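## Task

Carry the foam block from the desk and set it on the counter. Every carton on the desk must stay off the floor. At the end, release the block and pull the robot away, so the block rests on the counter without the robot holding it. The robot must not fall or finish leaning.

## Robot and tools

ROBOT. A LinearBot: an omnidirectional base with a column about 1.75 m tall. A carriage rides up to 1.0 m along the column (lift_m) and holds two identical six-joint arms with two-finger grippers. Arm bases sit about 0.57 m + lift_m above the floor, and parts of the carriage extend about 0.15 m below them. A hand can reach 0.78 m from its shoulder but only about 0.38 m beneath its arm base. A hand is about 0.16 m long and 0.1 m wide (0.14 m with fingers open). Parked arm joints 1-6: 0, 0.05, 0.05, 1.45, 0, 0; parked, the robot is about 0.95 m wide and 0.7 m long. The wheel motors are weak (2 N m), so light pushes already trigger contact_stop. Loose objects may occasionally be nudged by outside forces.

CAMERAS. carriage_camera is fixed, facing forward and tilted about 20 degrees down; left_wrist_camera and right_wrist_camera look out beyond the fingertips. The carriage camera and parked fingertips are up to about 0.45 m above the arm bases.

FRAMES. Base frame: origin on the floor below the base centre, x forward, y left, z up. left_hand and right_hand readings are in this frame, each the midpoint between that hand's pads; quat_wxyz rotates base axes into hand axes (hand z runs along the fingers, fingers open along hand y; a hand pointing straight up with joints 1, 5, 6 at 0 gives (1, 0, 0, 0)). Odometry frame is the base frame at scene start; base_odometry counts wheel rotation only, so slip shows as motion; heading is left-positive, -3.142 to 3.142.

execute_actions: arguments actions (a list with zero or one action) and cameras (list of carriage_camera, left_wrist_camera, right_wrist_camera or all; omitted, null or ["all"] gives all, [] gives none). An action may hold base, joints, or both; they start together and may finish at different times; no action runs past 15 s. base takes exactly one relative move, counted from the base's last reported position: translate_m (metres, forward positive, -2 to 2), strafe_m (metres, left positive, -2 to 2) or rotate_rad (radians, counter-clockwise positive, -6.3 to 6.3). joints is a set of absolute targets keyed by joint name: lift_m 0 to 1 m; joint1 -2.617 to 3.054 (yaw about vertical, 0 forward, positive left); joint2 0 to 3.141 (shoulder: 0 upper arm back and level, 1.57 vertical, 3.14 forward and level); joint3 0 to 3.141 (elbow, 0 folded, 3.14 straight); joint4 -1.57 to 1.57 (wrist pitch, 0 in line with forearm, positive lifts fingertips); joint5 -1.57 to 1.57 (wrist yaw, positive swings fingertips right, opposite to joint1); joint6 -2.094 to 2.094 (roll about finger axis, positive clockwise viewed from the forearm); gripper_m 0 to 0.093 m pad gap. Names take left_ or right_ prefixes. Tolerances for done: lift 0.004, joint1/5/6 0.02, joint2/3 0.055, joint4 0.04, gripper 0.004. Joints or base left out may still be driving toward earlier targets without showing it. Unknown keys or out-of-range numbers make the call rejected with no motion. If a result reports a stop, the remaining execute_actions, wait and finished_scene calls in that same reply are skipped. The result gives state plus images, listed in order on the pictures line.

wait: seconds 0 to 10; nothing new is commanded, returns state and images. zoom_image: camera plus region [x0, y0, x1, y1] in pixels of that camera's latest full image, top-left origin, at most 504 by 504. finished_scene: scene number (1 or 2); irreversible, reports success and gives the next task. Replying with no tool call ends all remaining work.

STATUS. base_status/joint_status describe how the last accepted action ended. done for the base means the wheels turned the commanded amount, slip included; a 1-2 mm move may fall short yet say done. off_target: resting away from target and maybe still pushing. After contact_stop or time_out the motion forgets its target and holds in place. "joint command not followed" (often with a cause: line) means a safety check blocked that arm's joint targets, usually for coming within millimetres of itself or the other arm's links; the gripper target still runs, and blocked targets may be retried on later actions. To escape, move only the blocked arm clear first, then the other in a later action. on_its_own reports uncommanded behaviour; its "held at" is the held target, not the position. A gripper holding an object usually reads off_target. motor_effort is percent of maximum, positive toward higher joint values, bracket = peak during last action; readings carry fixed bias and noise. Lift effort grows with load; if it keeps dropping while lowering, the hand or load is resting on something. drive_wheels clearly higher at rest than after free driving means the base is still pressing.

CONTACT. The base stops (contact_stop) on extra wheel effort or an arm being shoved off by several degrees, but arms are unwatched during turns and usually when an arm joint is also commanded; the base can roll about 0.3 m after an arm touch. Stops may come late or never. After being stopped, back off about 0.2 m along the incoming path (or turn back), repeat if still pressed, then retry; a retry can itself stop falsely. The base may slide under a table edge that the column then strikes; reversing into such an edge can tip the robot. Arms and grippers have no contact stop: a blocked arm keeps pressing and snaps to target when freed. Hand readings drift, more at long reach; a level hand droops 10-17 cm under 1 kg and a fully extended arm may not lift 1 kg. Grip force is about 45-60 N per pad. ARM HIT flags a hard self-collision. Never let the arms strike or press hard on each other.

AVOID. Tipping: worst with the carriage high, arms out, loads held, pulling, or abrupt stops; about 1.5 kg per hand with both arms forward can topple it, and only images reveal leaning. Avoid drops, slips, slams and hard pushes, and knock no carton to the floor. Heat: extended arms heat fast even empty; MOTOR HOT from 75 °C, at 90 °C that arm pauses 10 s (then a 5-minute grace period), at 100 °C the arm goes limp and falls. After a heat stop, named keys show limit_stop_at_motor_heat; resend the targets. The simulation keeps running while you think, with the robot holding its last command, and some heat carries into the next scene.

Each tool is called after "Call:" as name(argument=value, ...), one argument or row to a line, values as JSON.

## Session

Call:
execute_actions(
  actions=[],
  cameras=["carriage_camera"],
)

Scene clock: 0.00 s.
base_odometry: x=+0.000 y=+0.000 heading=+0.000 (m, m, rad; odometry frame)
base_status: not commanded
joint_positions: lift_m=+0.297 left_joint1_rad=-0.003 left_joint2_rad=+0.053 left_joint3_rad=+0.031 left_joint4_rad=+1.435 left_joint5_rad=-0.041 left_joint6_rad=-0.004 left_gripper_m=+0.094 right_joint1_rad=-0.011 right_joint2_rad=+0.024 right_joint3_rad=+0.051 right_joint4_rad=+1.496 right_joint5_rad=-0.012 right_joint6_rad=+0.018 right_gripper_m=+0.095
joint_status: not commanded
motor_effort: lift_m=+27 drive_wheels=+1 (%)
left_hand: x=+0.3236 y=+0.3245 z=+1.2764 quat_wxyz=(+0.997, -0.021, +0.079, -0.002) (m; base frame)
right_hand: x=+0.2937 y=-0.3156 z=+1.2835 quat_wxyz=(+1.000, -0.005, +0.024, +0.003) (m; base frame)
pictures: carriage_camera
Images, in order (width x height): carriage_camera 504x504.

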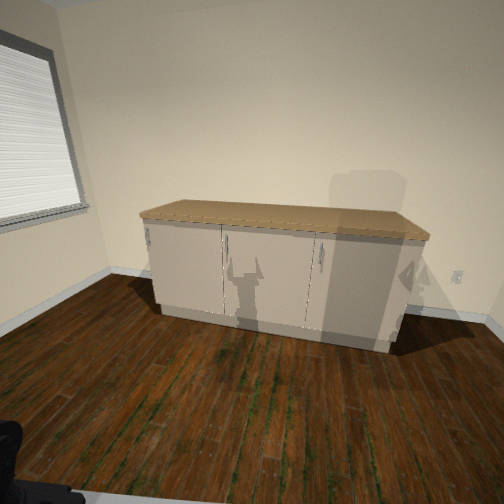

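Call:
execute_actions(
  actions=[
    {"base":{"rotate_rad":-2.0},"joints":{"lift_m":0.6}},
  ],
  cameras=["carriage_camera"],
)

Scene clock: 5.23 s.
base_odometry: x=+0.000 y=+0.000 heading=-1.998 (m, m, rad; odometry frame)
base_status: done
joint_positions: lift_m=+0.600 left_joint1_rad=-0.003 left_joint2_rad=+0.053 left_joint3_rad=+0.031 left_joint4_rad=+1.434 left_joint5_rad=-0.041 left_joint6_rad=-0.004 left_gripper_m=+0.094 right_joint1_rad=-0.011 right_joint2_rad=+0.024 right_joint3_rad=+0.051 right_joint4_rad=+1.495 right_joint5_rad=-0.012 right_joint6_rad=+0.018 right_gripper_m=+0.095
joint_status: all done
motor_effort: lift_m=+28(34) drive_wheels=+24(53) (%)
left_hand: x=+0.3239 y=+0.3245 z=+1.5792 quat_wxyz=(+0.997, -0.021, +0.079, -0.002) (m; base frame)
right_hand: x=+0.2939 y=-0.3156 z=+1.5863 quat_wxyz=(+1.000, -0.005, +0.025, +0.003) (m; base frame)
pictures: carriage_camera
Images, in order (width x height): carriage_camera 504x504.

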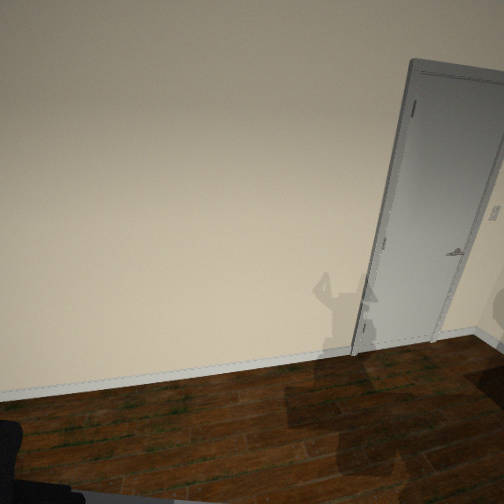

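Call:
execute_actions(
  actions=[
    {"base":{"rotate_rad":-1.45}},
  ],
  cameras=["carriage_camera"],
)

Scene clock: 10.10 s.
base_odometry: x=+0.000 y=+0.000 heading=+2.838 (m, m, rad; odometry frame)
base_status: done
joint_positions: lift_m=+0.600 left_joint1_rad=-0.003 left_joint2_rad=+0.053 left_joint3_rad=+0.031 left_joint4_rad=+1.435 left_joint5_rad=-0.041 left_joint6_rad=-0.004 left_gripper_m=+0.095 right_joint1_rad=-0.011 right_joint2_rad=+0.024 right_joint3_rad=+0.051 right_joint4_rad=+1.495 right_joint5_rad=-0.012 right_joint6_rad=+0.018 right_gripper_m=+0.095
joint_status: not commanded
motor_effort: lift_m=+28(28) drive_wheels=+24(52) (%)
left_hand: x=+0.3237 y=+0.3245 z=+1.5792 quat_wxyz=(+0.997, -0.021, +0.079, -0.002) (m; base frame)
right_hand: x=+0.2939 y=-0.3156 z=+1.5863 quat_wxyz=(+1.000, -0.005, +0.025, +0.003) (m; base frame)
pictures: carriage_camera
Images, in order (width x height): carriage_camera 504x504.

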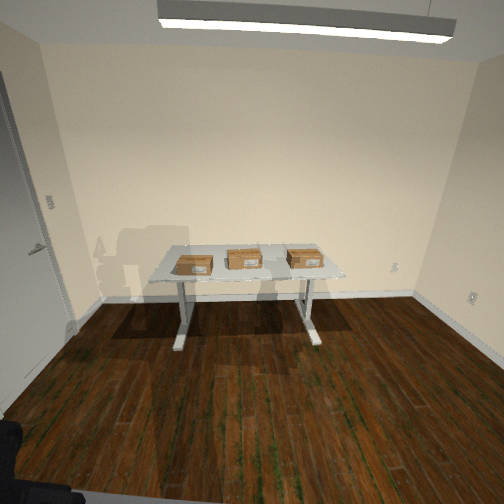

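Call:
execute_actions(
  actions=[
    {"base":{"translate_m":1.2}},
  ],
  cameras=["carriage_camera"],
)

Scene clock: 23.73 s.
base_odometry: x=-1.144 y=+0.362 heading=+2.836 (m, m, rad; odometry frame)
base_status: done
joint_positions: lift_m=+0.600 left_joint1_rad=-0.003 left_joint2_rad=+0.053 left_joint3_rad=+0.031 left_joint4_rad=+1.437 left_joint5_rad=-0.041 left_joint6_rad=-0.004 left_gripper_m=+0.095 right_joint1_rad=-0.011 right_joint2_rad=+0.024 right_joint3_rad=+0.051 right_joint4_rad=+1.495 right_joint5_rad=-0.012 right_joint6_rad=+0.018 right_gripper_m=+0.095
joint_status: not commanded
motor_effort: lift_m=+28(28) drive_wheels=-16(54) (%)
left_hand: x=+0.3232 y=+0.3245 z=+1.5793 quat_wxyz=(+0.997, -0.021, +0.078, -0.002) (m; base frame)
right_hand: x=+0.2939 y=-0.3156 z=+1.5863 quat_wxyz=(+1.000, -0.005, +0.025, +0.003) (m; base frame)
pictures: carriage_camera
Images, in order (width x height): carriage_camera 504x504.

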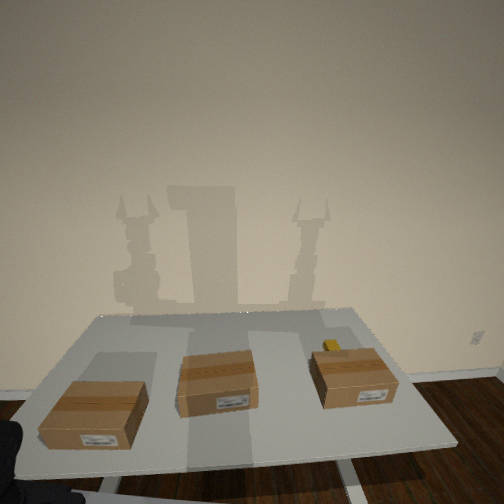

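Call:
execute_actions(
  actions=[
    {"base":{"strafe_m":-0.55},"joints":{"left_joint2_rad":2.5,"left_joint3_rad":1.9,"left_joint4_rad":-0.97,"left_joint5_rad":0,"lift_m":0.42}},
  ],
  cameras=[],
)

Call:
execute_actions(
  actions=[
    {"base":{"translate_m":0.18}},
  ],
  cameras=["carriage_camera","left_wrist_camera"],
)

Scene clock: 31.43 s.
base_odometry: x=-0.979 y=+0.887 heading=+2.837 (m, m, rad; odometry frame)
base_status: done
joint_positions: lift_m=+0.420 left_joint1_rad=-0.005 left_joint2_rad=+2.496 left_joint3_rad=+1.884 left_joint4_rad=-0.961 left_joint5_rad=-0.003 left_joint6_rad=-0.004 left_gripper_m=+0.095 right_joint1_rad=-0.011 right_joint2_rad=+0.024 right_joint3_rad=+0.051 right_joint4_rad=+1.495 right_joint5_rad=-0.012 right_joint6_rad=+0.018 right_gripper_m=+0.095
joint_status: all done
motor_effort: lift_m=+24(26) drive_wheels=-9(40) (%)
left_hand: x=+0.7478 y=+0.3157 z=+0.9095 quat_wxyz=(-0.001, +0.001, +1.000, +0.002) (m; base frame)
right_hand: x=+0.2936 y=-0.3156 z=+1.4069 quat_wxyz=(+1.000, -0.005, +0.024, +0.003) (m; base frame)
pictures: none
No camera images: the call's "cameras" was empty. Leave "cameras" out to get every camera's image.

Scene clock: 33.53 s.
base_odometry: x=-1.150 y=+0.942 heading=+2.835 (m, m, rad; odometry frame)
base_status: done
joint_positions: lift_m=+0.420 left_joint1_rad=-0.004 left_joint2_rad=+2.496 left_joint3_rad=+1.884 left_joint4_rad=-0.963 left_joint5_rad=-0.003 left_joint6_rad=-0.004 left_gripper_m=+0.095 right_joint1_rad=-0.011 right_joint2_rad=+0.024 right_joint3_rad=+0.051 right_joint4_rad=+1.495 right_joint5_rad=-0.012 right_joint6_rad=+0.018 right_gripper_m=+0.095
joint_status: not commanded
motor_effort: lift_m=+24(25) drive_wheels=-13(37) (%)
left_hand: x=+0.7473 y=+0.3160 z=+0.9095 quat_wxyz=(-0.002, +0.000, +1.000, +0.002) (m; base frame)
right_hand: x=+0.2936 y=-0.3156 z=+1.4069 quat_wxyz=(+1.000, -0.005, +0.024, +0.003) (m; base frame)
pictures: carriage_camera, left_wrist_camera
Images, in order (width x height): carriage_camera 504x504, left_wrist_camera 504x504.

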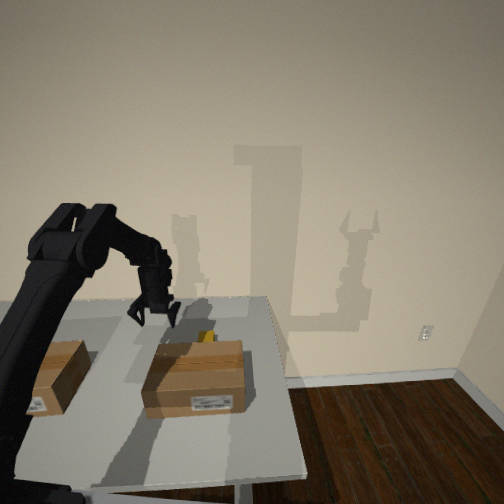

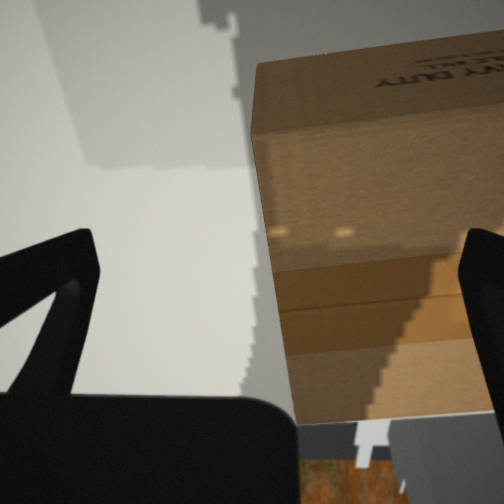

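Call:
execute_actions(
  actions=[
    {"base":{"strafe_m":-0.15}},
  ],
  cameras=[],
)

Call:
execute_actions(
  actions=[
    {"base":{"translate_m":0.1}},
  ],
  cameras=["carriage_camera","left_wrist_camera"],
)

Scene clock: 38.60 s.
base_odometry: x=-1.106 y=+1.085 heading=+2.836 (m, m, rad; odometry frame)
base_status: done
joint_positions: lift_m=+0.420 left_joint1_rad=-0.004 left_joint2_rad=+2.496 left_joint3_rad=+1.884 left_joint4_rad=-0.963 left_joint5_rad=-0.003 left_joint6_rad=-0.004 left_gripper_m=+0.095 right_joint1_rad=-0.011 right_joint2_rad=+0.024 right_joint3_rad=+0.051 right_joint4_rad=+1.495 right_joint5_rad=-0.012 right_joint6_rad=+0.018 right_gripper_m=+0.095
joint_status: not commanded
motor_effort: lift_m=+25(24) drive_wheels=-6(39) (%)
left_hand: x=+0.7472 y=+0.3161 z=+0.9095 quat_wxyz=(-0.002, +0.000, +1.000, +0.001) (m; base frame)
right_hand: x=+0.2936 y=-0.3156 z=+1.4069 quat_wxyz=(+1.000, -0.006, +0.024, +0.003) (m; base frame)
pictures: none
No camera images: the call's "cameras" was empty. Leave "cameras" out to get every camera's image.

Scene clock: 40.27 s.
base_odometry: x=-1.201 y=+1.115 heading=+2.835 (m, m, rad; odometry frame)
base_status: done
joint_positions: lift_m=+0.420 left_joint1_rad=-0.004 left_joint2_rad=+2.496 left_joint3_rad=+1.884 left_joint4_rad=-0.965 left_joint5_rad=-0.003 left_joint6_rad=-0.004 left_gripper_m=+0.095 right_joint1_rad=-0.011 right_joint2_rad=+0.024 right_joint3_rad=+0.051 right_joint4_rad=+1.495 right_joint5_rad=-0.012 right_joint6_rad=+0.018 right_gripper_m=+0.095
joint_status: not commanded
motor_effort: lift_m=+24(25) drive_wheels=-14(37) (%)
left_hand: x=+0.7468 y=+0.3161 z=+0.9095 quat_wxyz=(-0.003, +0.000, +1.000, +0.001) (m; base frame)
right_hand: x=+0.2936 y=-0.3156 z=+1.4069 quat_wxyz=(+1.000, -0.006, +0.024, +0.003) (m; base frame)
pictures: carriage_camera, left_wrist_camera
Images, in order (width x height): carriage_camera 504x504, left_wrist_camera 504x504.

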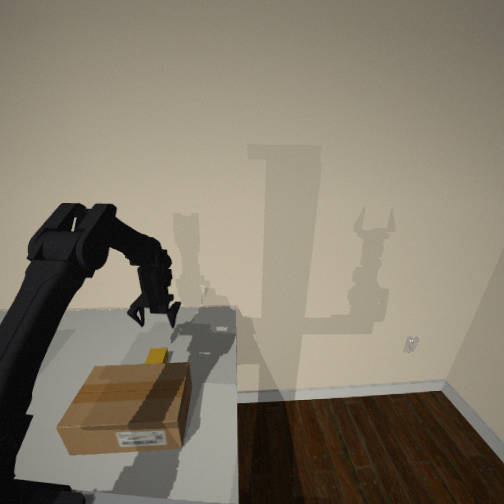

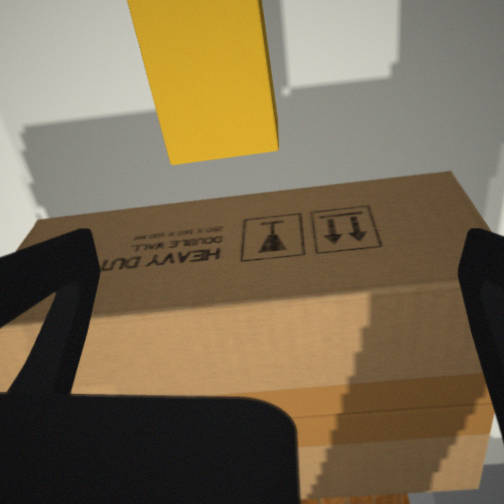

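Call:
execute_actions(
  actions=[
    {"base":{"translate_m":0.02},"joints":{"left_joint2_rad":2.8,"left_joint3_rad":2.3,"left_joint4_rad":-1.07,"left_joint1_rad":0.06,"left_joint6_rad":-0.06}},
  ],
  cameras=["carriage_camera","left_wrist_camera"],
)

Scene clock: 46.73 s.
base_odometry: x=-1.220 y=+1.122 heading=+2.833 (m, m, rad; odometry frame)
base_status: done
joint_positions: lift_m=+0.420 left_joint1_rad=+0.063 left_joint2_rad=+2.793 left_joint3_rad=+2.289 left_joint4_rad=-1.061 left_joint5_rad=-0.001 left_joint6_rad=-0.054 left_gripper_m=+0.095 right_joint1_rad=-0.011 right_joint2_rad=+0.024 right_joint3_rad=+0.051 right_joint4_rad=+1.496 right_joint5_rad=-0.012 right_joint6_rad=+0.018 right_gripper_m=+0.095
joint_status: all done
motor_effort: lift_m=+25(25) drive_wheels=-12(44) (%)
left_hand: x=+0.7943 y=+0.3501 z=+0.8667 quat_wxyz=(+0.003, -0.059, +0.998, +0.001) (m; base frame)
right_hand: x=+0.2933 y=-0.3156 z=+1.4069 quat_wxyz=(+1.000, -0.006, +0.024, +0.003) (m; base frame)
pictures: carriage_camera, left_wrist_camera
Images, in order (width x height): carriage_camera 504x504, left_wrist_camera 504x504.

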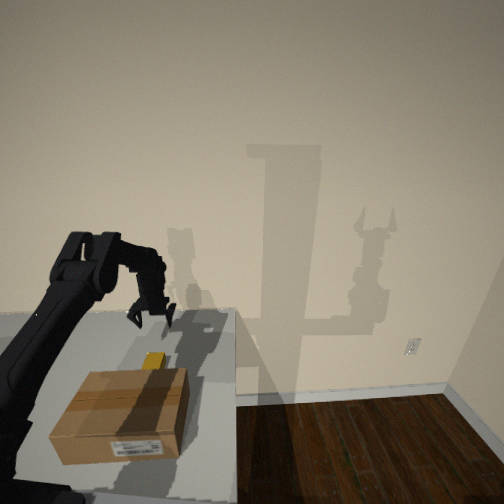

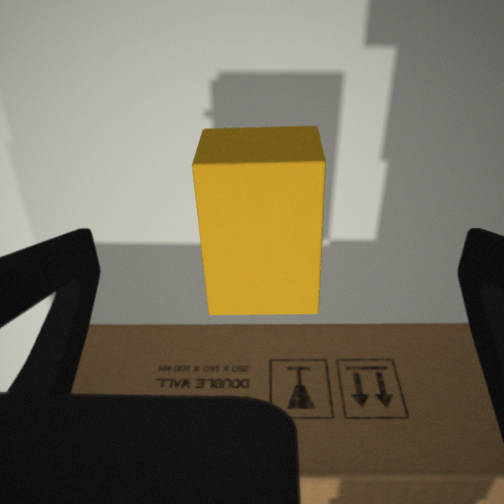

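Call:
execute_actions(
  actions=[
    {"joints":{"left_joint3_rad":2.1,"left_joint4_rad":-0.87,"left_joint1_rad":0.08,"lift_m":0.4}},
  ],
  cameras=["carriage_camera","left_wrist_camera"],
)

Scene clock: 50.63 s.
base_odometry: x=-1.220 y=+1.122 heading=+2.833 (m, m, rad; odometry frame)
base_status: not commanded
joint_positions: lift_m=+0.400 left_joint1_rad=+0.077 left_joint2_rad=+2.787 left_joint3_rad=+2.116 left_joint4_rad=-0.880 left_joint5_rad=-0.001 left_joint6_rad=-0.054 left_gripper_m=+0.095 right_joint1_rad=-0.011 right_joint2_rad=+0.024 right_joint3_rad=+0.051 right_joint4_rad=+1.496 right_joint5_rad=-0.012 right_joint6_rad=+0.018 right_gripper_m=+0.095
joint_status: all done
motor_effort: lift_m=+25(24) drive_wheels=-11(15) (%)
left_hand: x=+0.7824 y=+0.3561 z=+0.8085 quat_wxyz=(+0.010, -0.065, +0.998, +0.001) (m; base frame)
right_hand: x=+0.2933 y=-0.3156 z=+1.3869 quat_wxyz=(+1.000, -0.006, +0.024, +0.003) (m; base frame)
pictures: carriage_camera, left_wrist_camera
Images, in order (width x height): carriage_camera 504x504, left_wrist_camera 504x504.

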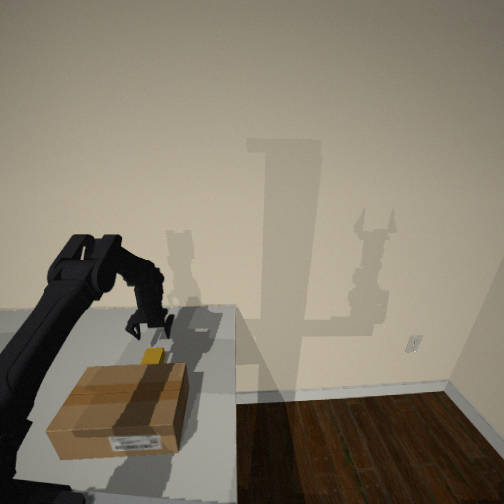

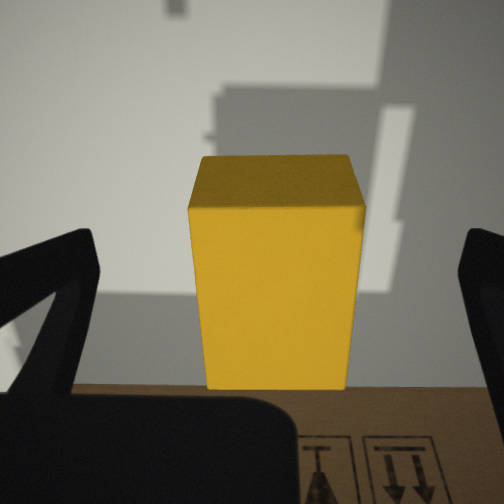

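Call:
execute_actions(
  actions=[
    {"base":{"translate_m":-0.04},"joints":{"lift_m":0.36,"left_joint1_rad":0.07}},
  ],
  cameras=["carriage_camera","left_wrist_camera"],
)

Scene clock: 53.80 s.
base_odometry: x=-1.182 y=+1.109 heading=+2.834 (m, m, rad; odometry frame)
base_status: done
joint_positions: lift_m=+0.360 left_joint1_rad=+0.070 left_joint2_rad=+2.796 left_joint3_rad=+2.116 left_joint4_rad=-0.868 left_joint5_rad=-0.001 left_joint6_rad=-0.054 left_gripper_m=+0.095 right_joint1_rad=-0.011 right_joint2_rad=+0.024 right_joint3_rad=+0.051 right_joint4_rad=+1.495 right_joint5_rad=-0.012 right_joint6_rad=+0.018 right_gripper_m=+0.095
joint_status: all done
motor_effort: lift_m=+26(27) drive_wheels=+10(44) (%)
left_hand: x=+0.7834 y=+0.3531 z=+0.7644 quat_wxyz=(+0.011, -0.062, +0.998, +0.001) (m; base frame)
right_hand: x=+0.2936 y=-0.3156 z=+1.3468 quat_wxyz=(+1.000, -0.006, +0.024, +0.003) (m; base frame)
pictures: carriage_camera, left_wrist_camera
Images, in order (width x height): carriage_camera 504x504, left_wrist_camera 504x504.

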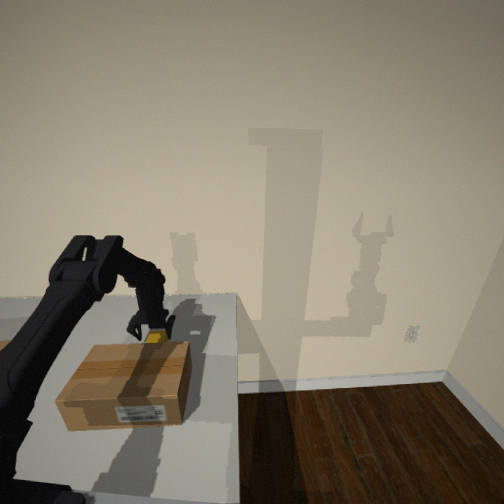

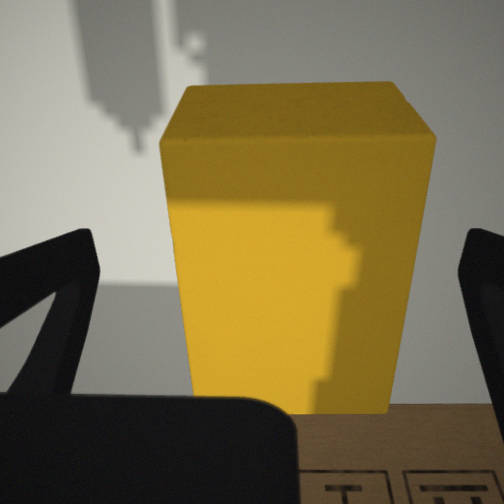

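Call:
execute_actions(
  actions=[
    {"joints":{"lift_m":0.338,"left_joint1_rad":0.058}},
  ],
  cameras=["left_wrist_camera"],
)

Call:
execute_actions(
  actions=[
    {"joints":{"left_gripper_m":0.03}},
  ],
  cameras=["left_wrist_camera"],
)

Call:
execute_actions(
  actions=[
    {"joints":{"lift_m":0.62}},
  ],
  cameras=["carriage_camera","left_wrist_camera"],
)

Scene clock: 58.63 s.
base_odometry: x=-1.182 y=+1.109 heading=+2.834 (m, m, rad; odometry frame)
base_status: not commanded
joint_positions: lift_m=+0.338 left_joint1_rad=+0.063 left_joint2_rad=+2.794 left_joint3_rad=+2.116 left_joint4_rad=-0.868 left_joint5_rad=-0.001 left_joint6_rad=-0.054 left_gripper_m=+0.095 right_joint1_rad=-0.011 right_joint2_rad=+0.024 right_joint3_rad=+0.051 right_joint4_rad=+1.495 right_joint5_rad=-0.012 right_joint6_rad=+0.018 right_gripper_m=+0.095
joint_status: all done
motor_effort: lift_m=+26(27) drive_wheels=+8(9) (%)
left_hand: x=+0.7840 y=+0.3493 z=+0.7432 quat_wxyz=(+0.012, -0.059, +0.998, +0.001) (m; base frame)
right_hand: x=+0.2936 y=-0.3156 z=+1.3248 quat_wxyz=(+1.000, -0.006, +0.024, +0.003) (m; base frame)
pictures: left_wrist_camera
Images, in order (width x height): left_wrist_camera 504x504.

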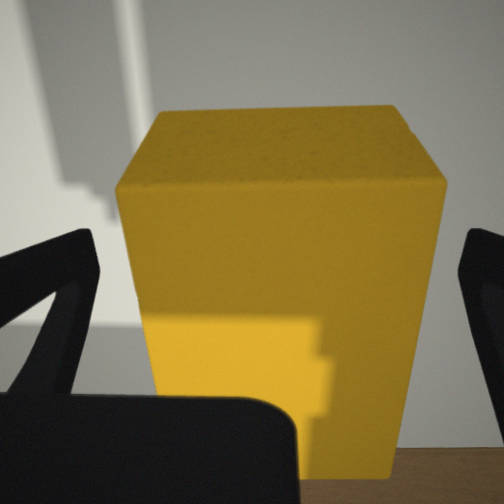

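Scene clock: 59.27 s.
base_odometry: x=-1.182 y=+1.109 heading=+2.834 (m, m, rad; odometry frame)
base_status: not commanded
joint_positions: lift_m=+0.338 left_joint1_rad=+0.063 left_joint2_rad=+2.794 left_joint3_rad=+2.116 left_joint4_rad=-0.868 left_joint5_rad=-0.001 left_joint6_rad=-0.054 left_gripper_m=+0.056 right_joint1_rad=-0.011 right_joint2_rad=+0.024 right_joint3_rad=+0.051 right_joint4_rad=+1.495 right_joint5_rad=-0.012 right_joint6_rad=+0.018 right_gripper_m=+0.095
joint_status: left_gripper_m off_target (ended at +0.056, target +0.030)
motor_effort: lift_m=+26(26) drive_wheels=+9(9) (%)
left_hand: x=+0.7840 y=+0.3493 z=+0.7432 quat_wxyz=(+0.012, -0.059, +0.998, +0.001) (m; base frame)
right_hand: x=+0.2936 y=-0.3156 z=+1.3248 quat_wxyz=(+1.000, -0.006, +0.024, +0.003) (m; base frame)
pictures: left_wrist_camera
Images, in order (width x height): left_wrist_camera 504x504.

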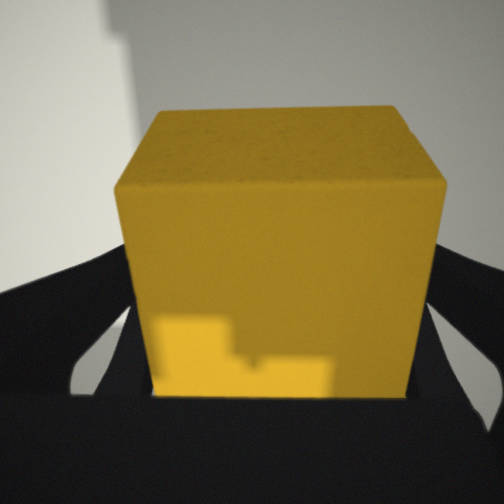

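Scene clock: 60.93 s.
base_odometry: x=-1.182 y=+1.109 heading=+2.834 (m, m, rad; odometry frame)
base_status: not commanded
joint_positions: lift_m=+0.620 left_joint1_rad=+0.063 left_joint2_rad=+2.784 left_joint3_rad=+2.116 left_joint4_rad=-0.867 left_joint5_rad=-0.001 left_joint6_rad=-0.054 left_gripper_m=+0.056 right_joint1_rad=-0.011 right_joint2_rad=+0.024 right_joint3_rad=+0.051 right_joint4_rad=+1.495 right_joint5_rad=-0.012 right_joint6_rad=+0.018 right_gripper_m=+0.095
joint_status: all done
motor_effort: lift_m=+29(34) drive_wheels=+7(7) (%)
left_hand: x=+0.7871 y=+0.3495 z=+1.0299 quat_wxyz=(+0.018, -0.059, +0.998, +0.001) (m; base frame)
right_hand: x=+0.2936 y=-0.3156 z=+1.6065 quat_wxyz=(+1.000, -0.006, +0.024, +0.003) (m; base frame)
pictures: carriage_camera, left_wrist_camera
Images, in order (width x height): carriage_camera 504x504, left_wrist_camera 504x504.

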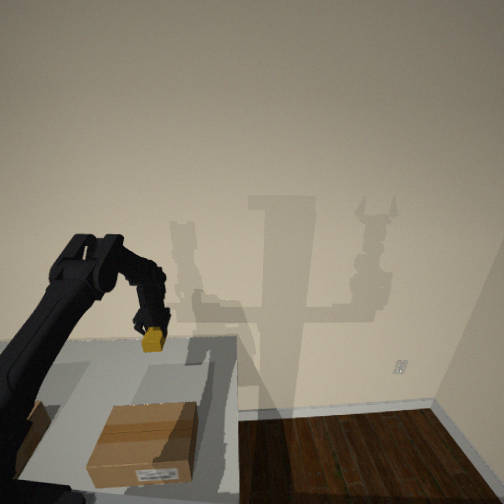

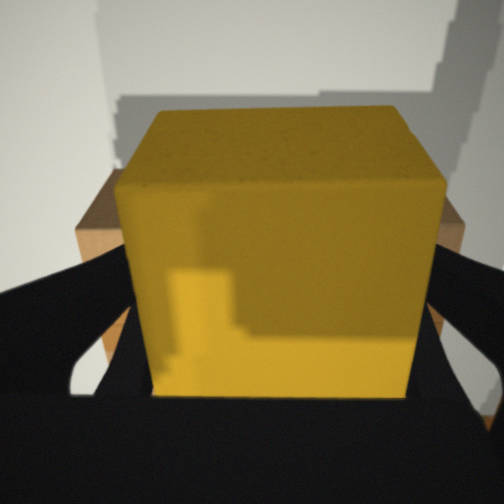

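Turn left (away from the near wall).

Call:
execute_actions(
  actions=[
    {"base":{"translate_m":-1.7}},
  ],
  cameras=[],
)

Call:
execute_actions(
  actions=[
    {"base":{"rotate_rad":2.9}},
  ],
  cameras=["carriage_camera"],
)

Call:
execute_actions(
  actions=[
    {"base":{"translate_m":0.5}},
  ],
  cameras=["carriage_camera","left_wrist_camera"],
)

Scene clock: 70.37 s.
base_odometry: x=+0.438 y=+0.595 heading=+2.834 (m, m, rad; odometry frame)
base_status: done
joint_positions: lift_m=+0.620 left_joint1_rad=+0.061 left_joint2_rad=+2.784 left_joint3_rad=+2.116 left_joint4_rad=-0.866 left_joint5_rad=-0.001 left_joint6_rad=-0.054 left_gripper_m=+0.056 right_joint1_rad=-0.011 right_joint2_rad=+0.024 right_joint3_rad=+0.051 right_joint4_rad=+1.494 right_joint5_rad=-0.012 right_joint6_rad=+0.018 right_gripper_m=+0.095
joint_status: not commanded
motor_effort: lift_m=+29(29) drive_wheels=-6(48) (%)
left_hand: x=+0.7873 y=+0.3483 z=+1.0299 quat_wxyz=(+0.018, -0.057, +0.998, +0.001) (m; base frame)
right_hand: x=+0.2938 y=-0.3156 z=+1.6065 quat_wxyz=(+1.000, -0.006, +0.025, +0.003) (m; base frame)
pictures: none
No camera images: the call's "cameras" was empty. Leave "cameras" out to get every camera's image.

Scene clock: 74.67 s.
base_odometry: x=+0.438 y=+0.595 heading=-0.551 (m, m, rad; odometry frame)
base_status: done
joint_positions: lift_m=+0.620 left_joint1_rad=+0.062 left_joint2_rad=+2.784 left_joint3_rad=+2.116 left_joint4_rad=-0.857 left_joint5_rad=-0.004 left_joint6_rad=-0.054 left_gripper_m=+0.056 right_joint1_rad=-0.011 right_joint2_rad=+0.024 right_joint3_rad=+0.051 right_joint4_rad=+1.494 right_joint5_rad=-0.012 right_joint6_rad=+0.018 right_gripper_m=+0.095
joint_status: not commanded
motor_effort: lift_m=+29(29) drive_wheels=+25(62) (%)
left_hand: x=+0.7894 y=+0.3497 z=+1.0300 quat_wxyz=(+0.023, -0.058, +0.998, +0.002) (m; base frame)
right_hand: x=+0.2938 y=-0.3156 z=+1.6065 quat_wxyz=(+1.000, -0.006, +0.025, +0.003) (m; base frame)
pictures: carriage_camera
Images, in order (width x height): carriage_camera 504x504.

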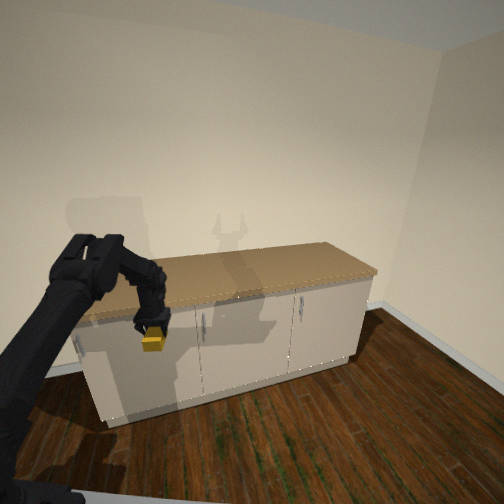

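Scene clock: 77.90 s.
base_odometry: x=+0.865 y=+0.334 heading=-0.549 (m, m, rad; odometry frame)
base_status: done
joint_positions: lift_m=+0.620 left_joint1_rad=+0.059 left_joint2_rad=+2.784 left_joint3_rad=+2.116 left_joint4_rad=-0.861 left_joint5_rad=-0.003 left_joint6_rad=-0.054 left_gripper_m=+0.056 right_joint1_rad=-0.011 right_joint2_rad=+0.024 right_joint3_rad=+0.051 right_joint4_rad=+1.496 right_joint5_rad=-0.012 right_joint6_rad=+0.018 right_gripper_m=+0.095
joint_status: not commanded
motor_effort: lift_m=+29(29) drive_wheels=-15(51) (%)
left_hand: x=+0.7885 y=+0.3480 z=+1.0299 quat_wxyz=(+0.021, -0.057, +0.998, +0.002) (m; base frame)
right_hand: x=+0.2935 y=-0.3156 z=+1.6065 quat_wxyz=(+1.000, -0.006, +0.024, +0.003) (m; base frame)
pictures: carriage_camera, left_wrist_camera
Images, in order (width x height): carriage_camera 504x504, left_wrist_camera 504x504.

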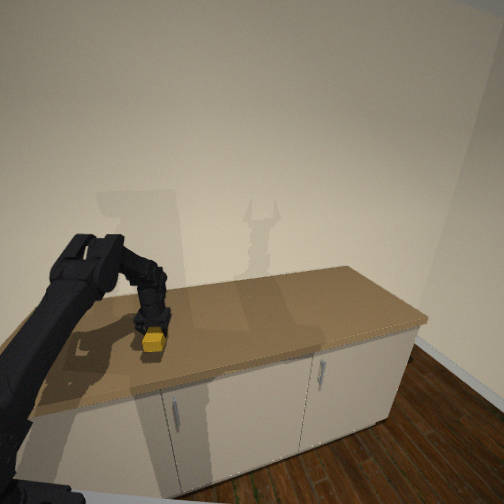

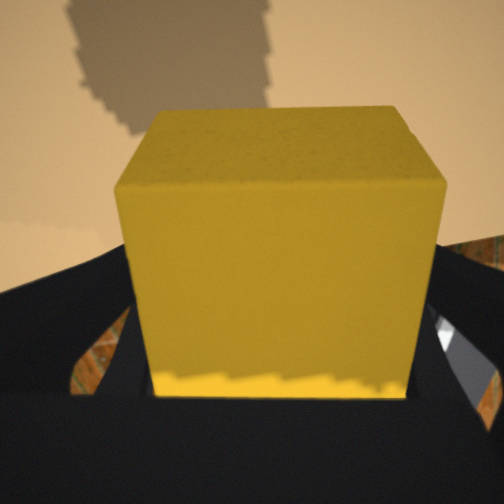

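Call:
execute_actions(
  actions=[
    {"base":{"translate_m":0.15},"joints":{"lift_m":0.56}},
  ],
  cameras=["carriage_camera","left_wrist_camera"],
)

Call:
execute_actions(
  actions=[
    {"joints":{"lift_m":0.54}},
  ],
  cameras=["left_wrist_camera"],
)

Scene clock: 83.07 s.
base_odometry: x=+0.993 y=+0.256 heading=-0.548 (m, m, rad; odometry frame)
base_status: done
joint_positions: lift_m=+0.560 left_joint1_rad=+0.058 left_joint2_rad=+2.797 left_joint3_rad=+2.116 left_joint4_rad=-0.870 left_joint5_rad=-0.003 left_joint6_rad=-0.054 left_gripper_m=+0.056 right_joint1_rad=-0.011 right_joint2_rad=+0.024 right_joint3_rad=+0.051 right_joint4_rad=+1.495 right_joint5_rad=-0.012 right_joint6_rad=+0.018 right_gripper_m=+0.095
joint_status: all done
motor_effort: lift_m=+26(25) drive_wheels=-17(45) (%)
left_hand: x=+0.7831 y=+0.3470 z=+0.9639 quat_wxyz=(+0.010, -0.056, +0.998, +0.002) (m; base frame)
right_hand: x=+0.2936 y=-0.3156 z=+1.5468 quat_wxyz=(+1.000, -0.006, +0.024, +0.003) (m; base frame)
pictures: carriage_camera, left_wrist_camera
Images, in order (width x height): carriage_camera 504x504, left_wrist_camera 504x504.

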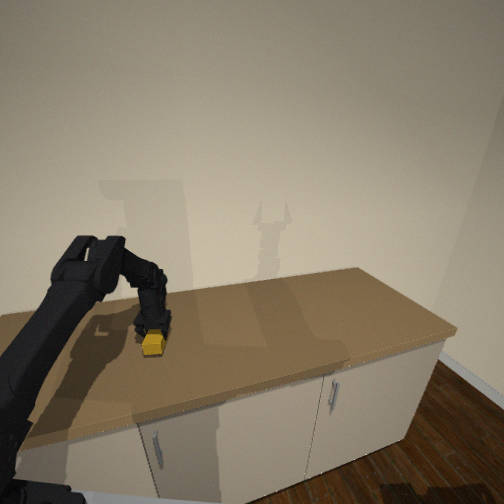

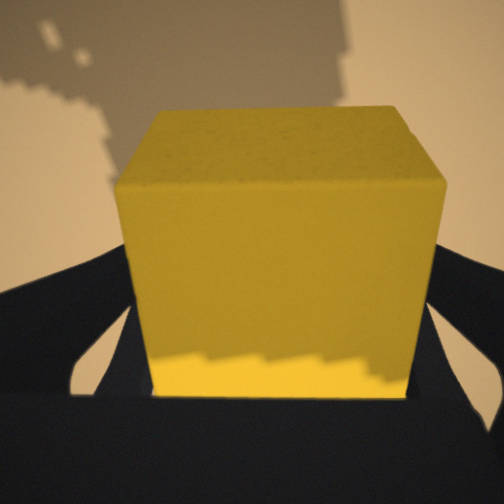

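Scene clock: 83.63 s.
base_odometry: x=+0.993 y=+0.256 heading=-0.548 (m, m, rad; odometry frame)
base_status: not commanded
joint_positions: lift_m=+0.540 left_joint1_rad=+0.058 left_joint2_rad=+2.796 left_joint3_rad=+2.116 left_joint4_rad=-0.868 left_joint5_rad=-0.003 left_joint6_rad=-0.054 left_gripper_m=+0.056 right_joint1_rad=-0.011 right_joint2_rad=+0.024 right_joint3_rad=+0.051 right_joint4_rad=+1.495 right_joint5_rad=-0.012 right_joint6_rad=+0.018 right_gripper_m=+0.095
joint_status: all done
motor_effort: lift_m=+25(26) drive_wheels=-14(16) (%)
left_hand: x=+0.7838 y=+0.3471 z=+0.9445 quat_wxyz=(+0.011, -0.056, +0.998, +0.002) (m; base frame)
right_hand: x=+0.2936 y=-0.3156 z=+1.5268 quat_wxyz=(+1.000, -0.006, +0.024, +0.003) (m; base frame)
pictures: left_wrist_camera
Images, in order (width x height): left_wrist_camera 504x504.

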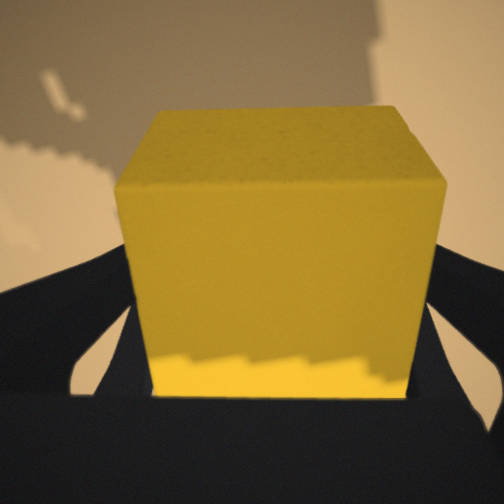

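Call:
execute_actions(
  actions=[
    {"joints":{"lift_m":0.522}},
  ],
  cameras=["left_wrist_camera"],
)

Scene clock: 86.73 s.
base_odometry: x=+0.993 y=+0.256 heading=-0.548 (m, m, rad; odometry frame)
base_status: not commanded
joint_positions: lift_m=+0.522 left_joint1_rad=+0.058 left_joint2_rad=+2.781 left_joint3_rad=+2.116 left_joint4_rad=-0.865 left_joint5_rad=-0.003 left_joint6_rad=-0.054 left_gripper_m=+0.056 right_joint1_rad=-0.011 right_joint2_rad=+0.024 right_joint3_rad=+0.051 right_joint4_rad=+1.496 right_joint5_rad=-0.012 right_joint6_rad=+0.018 right_gripper_m=+0.095
joint_status: all done
motor_effort: lift_m=+24(26) drive_wheels=-16(16) (%)
left_hand: x=+0.7884 y=+0.3473 z=+0.9340 quat_wxyz=(+0.020, -0.056, +0.998, +0.001) (m; base frame)
right_hand: x=+0.2935 y=-0.3156 z=+1.5089 quat_wxyz=(+1.000, -0.005, +0.024, +0.003) (m; base frame)
pictures: left_wrist_camera
Images, in order (width x height): left_wrist_camera 504x504.

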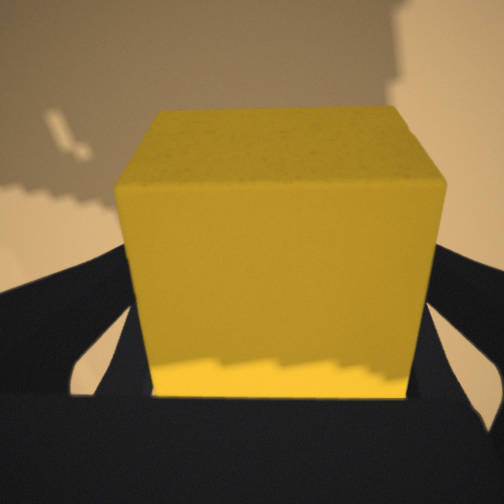

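Call:
execute_actions(
  actions=[
    {"joints":{"left_gripper_m":0.093}},
  ],
  cameras=[],
)

Call:
execute_actions(
  actions=[
    {"joints":{"lift_m":0.64}},
  ],
  cameras=[],
)

Call:
execute_actions(
  actions=[
    {"base":{"translate_m":-0.3},"joints":{"left_joint2_rad":0.05,"left_joint3_rad":0.05,"left_joint4_rad":1.45,"left_joint1_rad":0,"left_joint6_rad":0}},
  ],
  cameras=["carriage_camera"],
)

Call:
finished_scene(
  scene=2,
)

Scene clock: 93.20 s.
base_odometry: x=+0.993 y=+0.256 heading=-0.548 (m, m, rad; odometry frame)
base_status: not commanded
joint_positions: lift_m=+0.522 left_joint1_rad=+0.058 left_joint2_rad=+2.781 left_joint3_rad=+2.116 left_joint4_rad=-0.865 left_joint5_rad=-0.003 left_joint6_rad=-0.054 left_gripper_m=+0.093 right_joint1_rad=-0.011 right_joint2_rad=+0.024 right_joint3_rad=+0.051 right_joint4_rad=+1.496 right_joint5_rad=-0.012 right_joint6_rad=+0.018 right_gripper_m=+0.095
joint_status: all done
motor_effort: lift_m=+24(24) drive_wheels=-14(16) (%)
left_hand: x=+0.7884 y=+0.3473 z=+0.9340 quat_wxyz=(+0.020, -0.056, +0.998, +0.001) (m; base frame)
right_hand: x=+0.2935 y=-0.3156 z=+1.5089 quat_wxyz=(+1.000, -0.005, +0.024, +0.003) (m; base frame)
pictures: none
No camera images: the call's "cameras" was empty. Leave "cameras" out to get every camera's image.

Scene clock: 94.20 s.
base_odometry: x=+0.993 y=+0.256 heading=-0.548 (m, m, rad; odometry frame)
base_status: not commanded
joint_positions: lift_m=+0.640 left_joint1_rad=+0.058 left_joint2_rad=+2.783 left_joint3_rad=+2.116 left_joint4_rad=-0.865 left_joint5_rad=-0.003 left_joint6_rad=-0.054 left_gripper_m=+0.093 right_joint1_rad=-0.011 right_joint2_rad=+0.024 right_joint3_rad=+0.051 right_joint4_rad=+1.496 right_joint5_rad=-0.012 right_joint6_rad=+0.018 right_gripper_m=+0.095
joint_status: all done
motor_effort: lift_m=+29(35) drive_wheels=-14(14) (%)
left_hand: x=+0.7879 y=+0.3473 z=+1.0505 quat_wxyz=(+0.019, -0.056, +0.998, +0.001) (m; base frame)
right_hand: x=+0.2935 y=-0.3156 z=+1.6265 quat_wxyz=(+1.000, -0.005, +0.024, +0.003) (m; base frame)
pictures: none
No camera images: the call's "cameras" was empty. Leave "cameras" out to get every camera's image.

Scene clock: 96.80 s.
base_odometry: x=+0.736 y=+0.413 heading=-0.546 (m, m, rad; odometry frame)
base_status: done
joint_positions: lift_m=+0.640 left_joint1_rad=-0.004 left_joint2_rad=+0.061 left_joint3_rad=+0.074 left_joint4_rad=+1.459 left_joint5_rad=+0.000 left_joint6_rad=-0.005 left_gripper_m=+0.093 right_joint1_rad=-0.011 right_joint2_rad=+0.024 right_joint3_rad=+0.051 right_joint4_rad=+1.493 right_joint5_rad=-0.012 right_joint6_rad=+0.018 right_gripper_m=+0.095
joint_status: all done
motor_effort: lift_m=+29(29) drive_wheels=-16(50) (%)
left_hand: x=+0.3075 y=+0.3174 z=+1.6318 quat_wxyz=(+0.999, +0.000, +0.050, -0.005) (m; base frame)
right_hand: x=+0.2942 y=-0.3156 z=+1.6265 quat_wxyz=(+1.000, -0.005, +0.025, +0.003) (m; base frame)
pictures: carriage_camera
Images, in order (width x height): carriage_camera 504x504.

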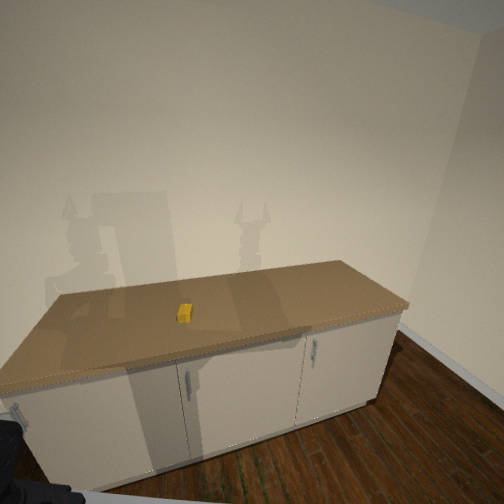

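The scene is finished: the task was done.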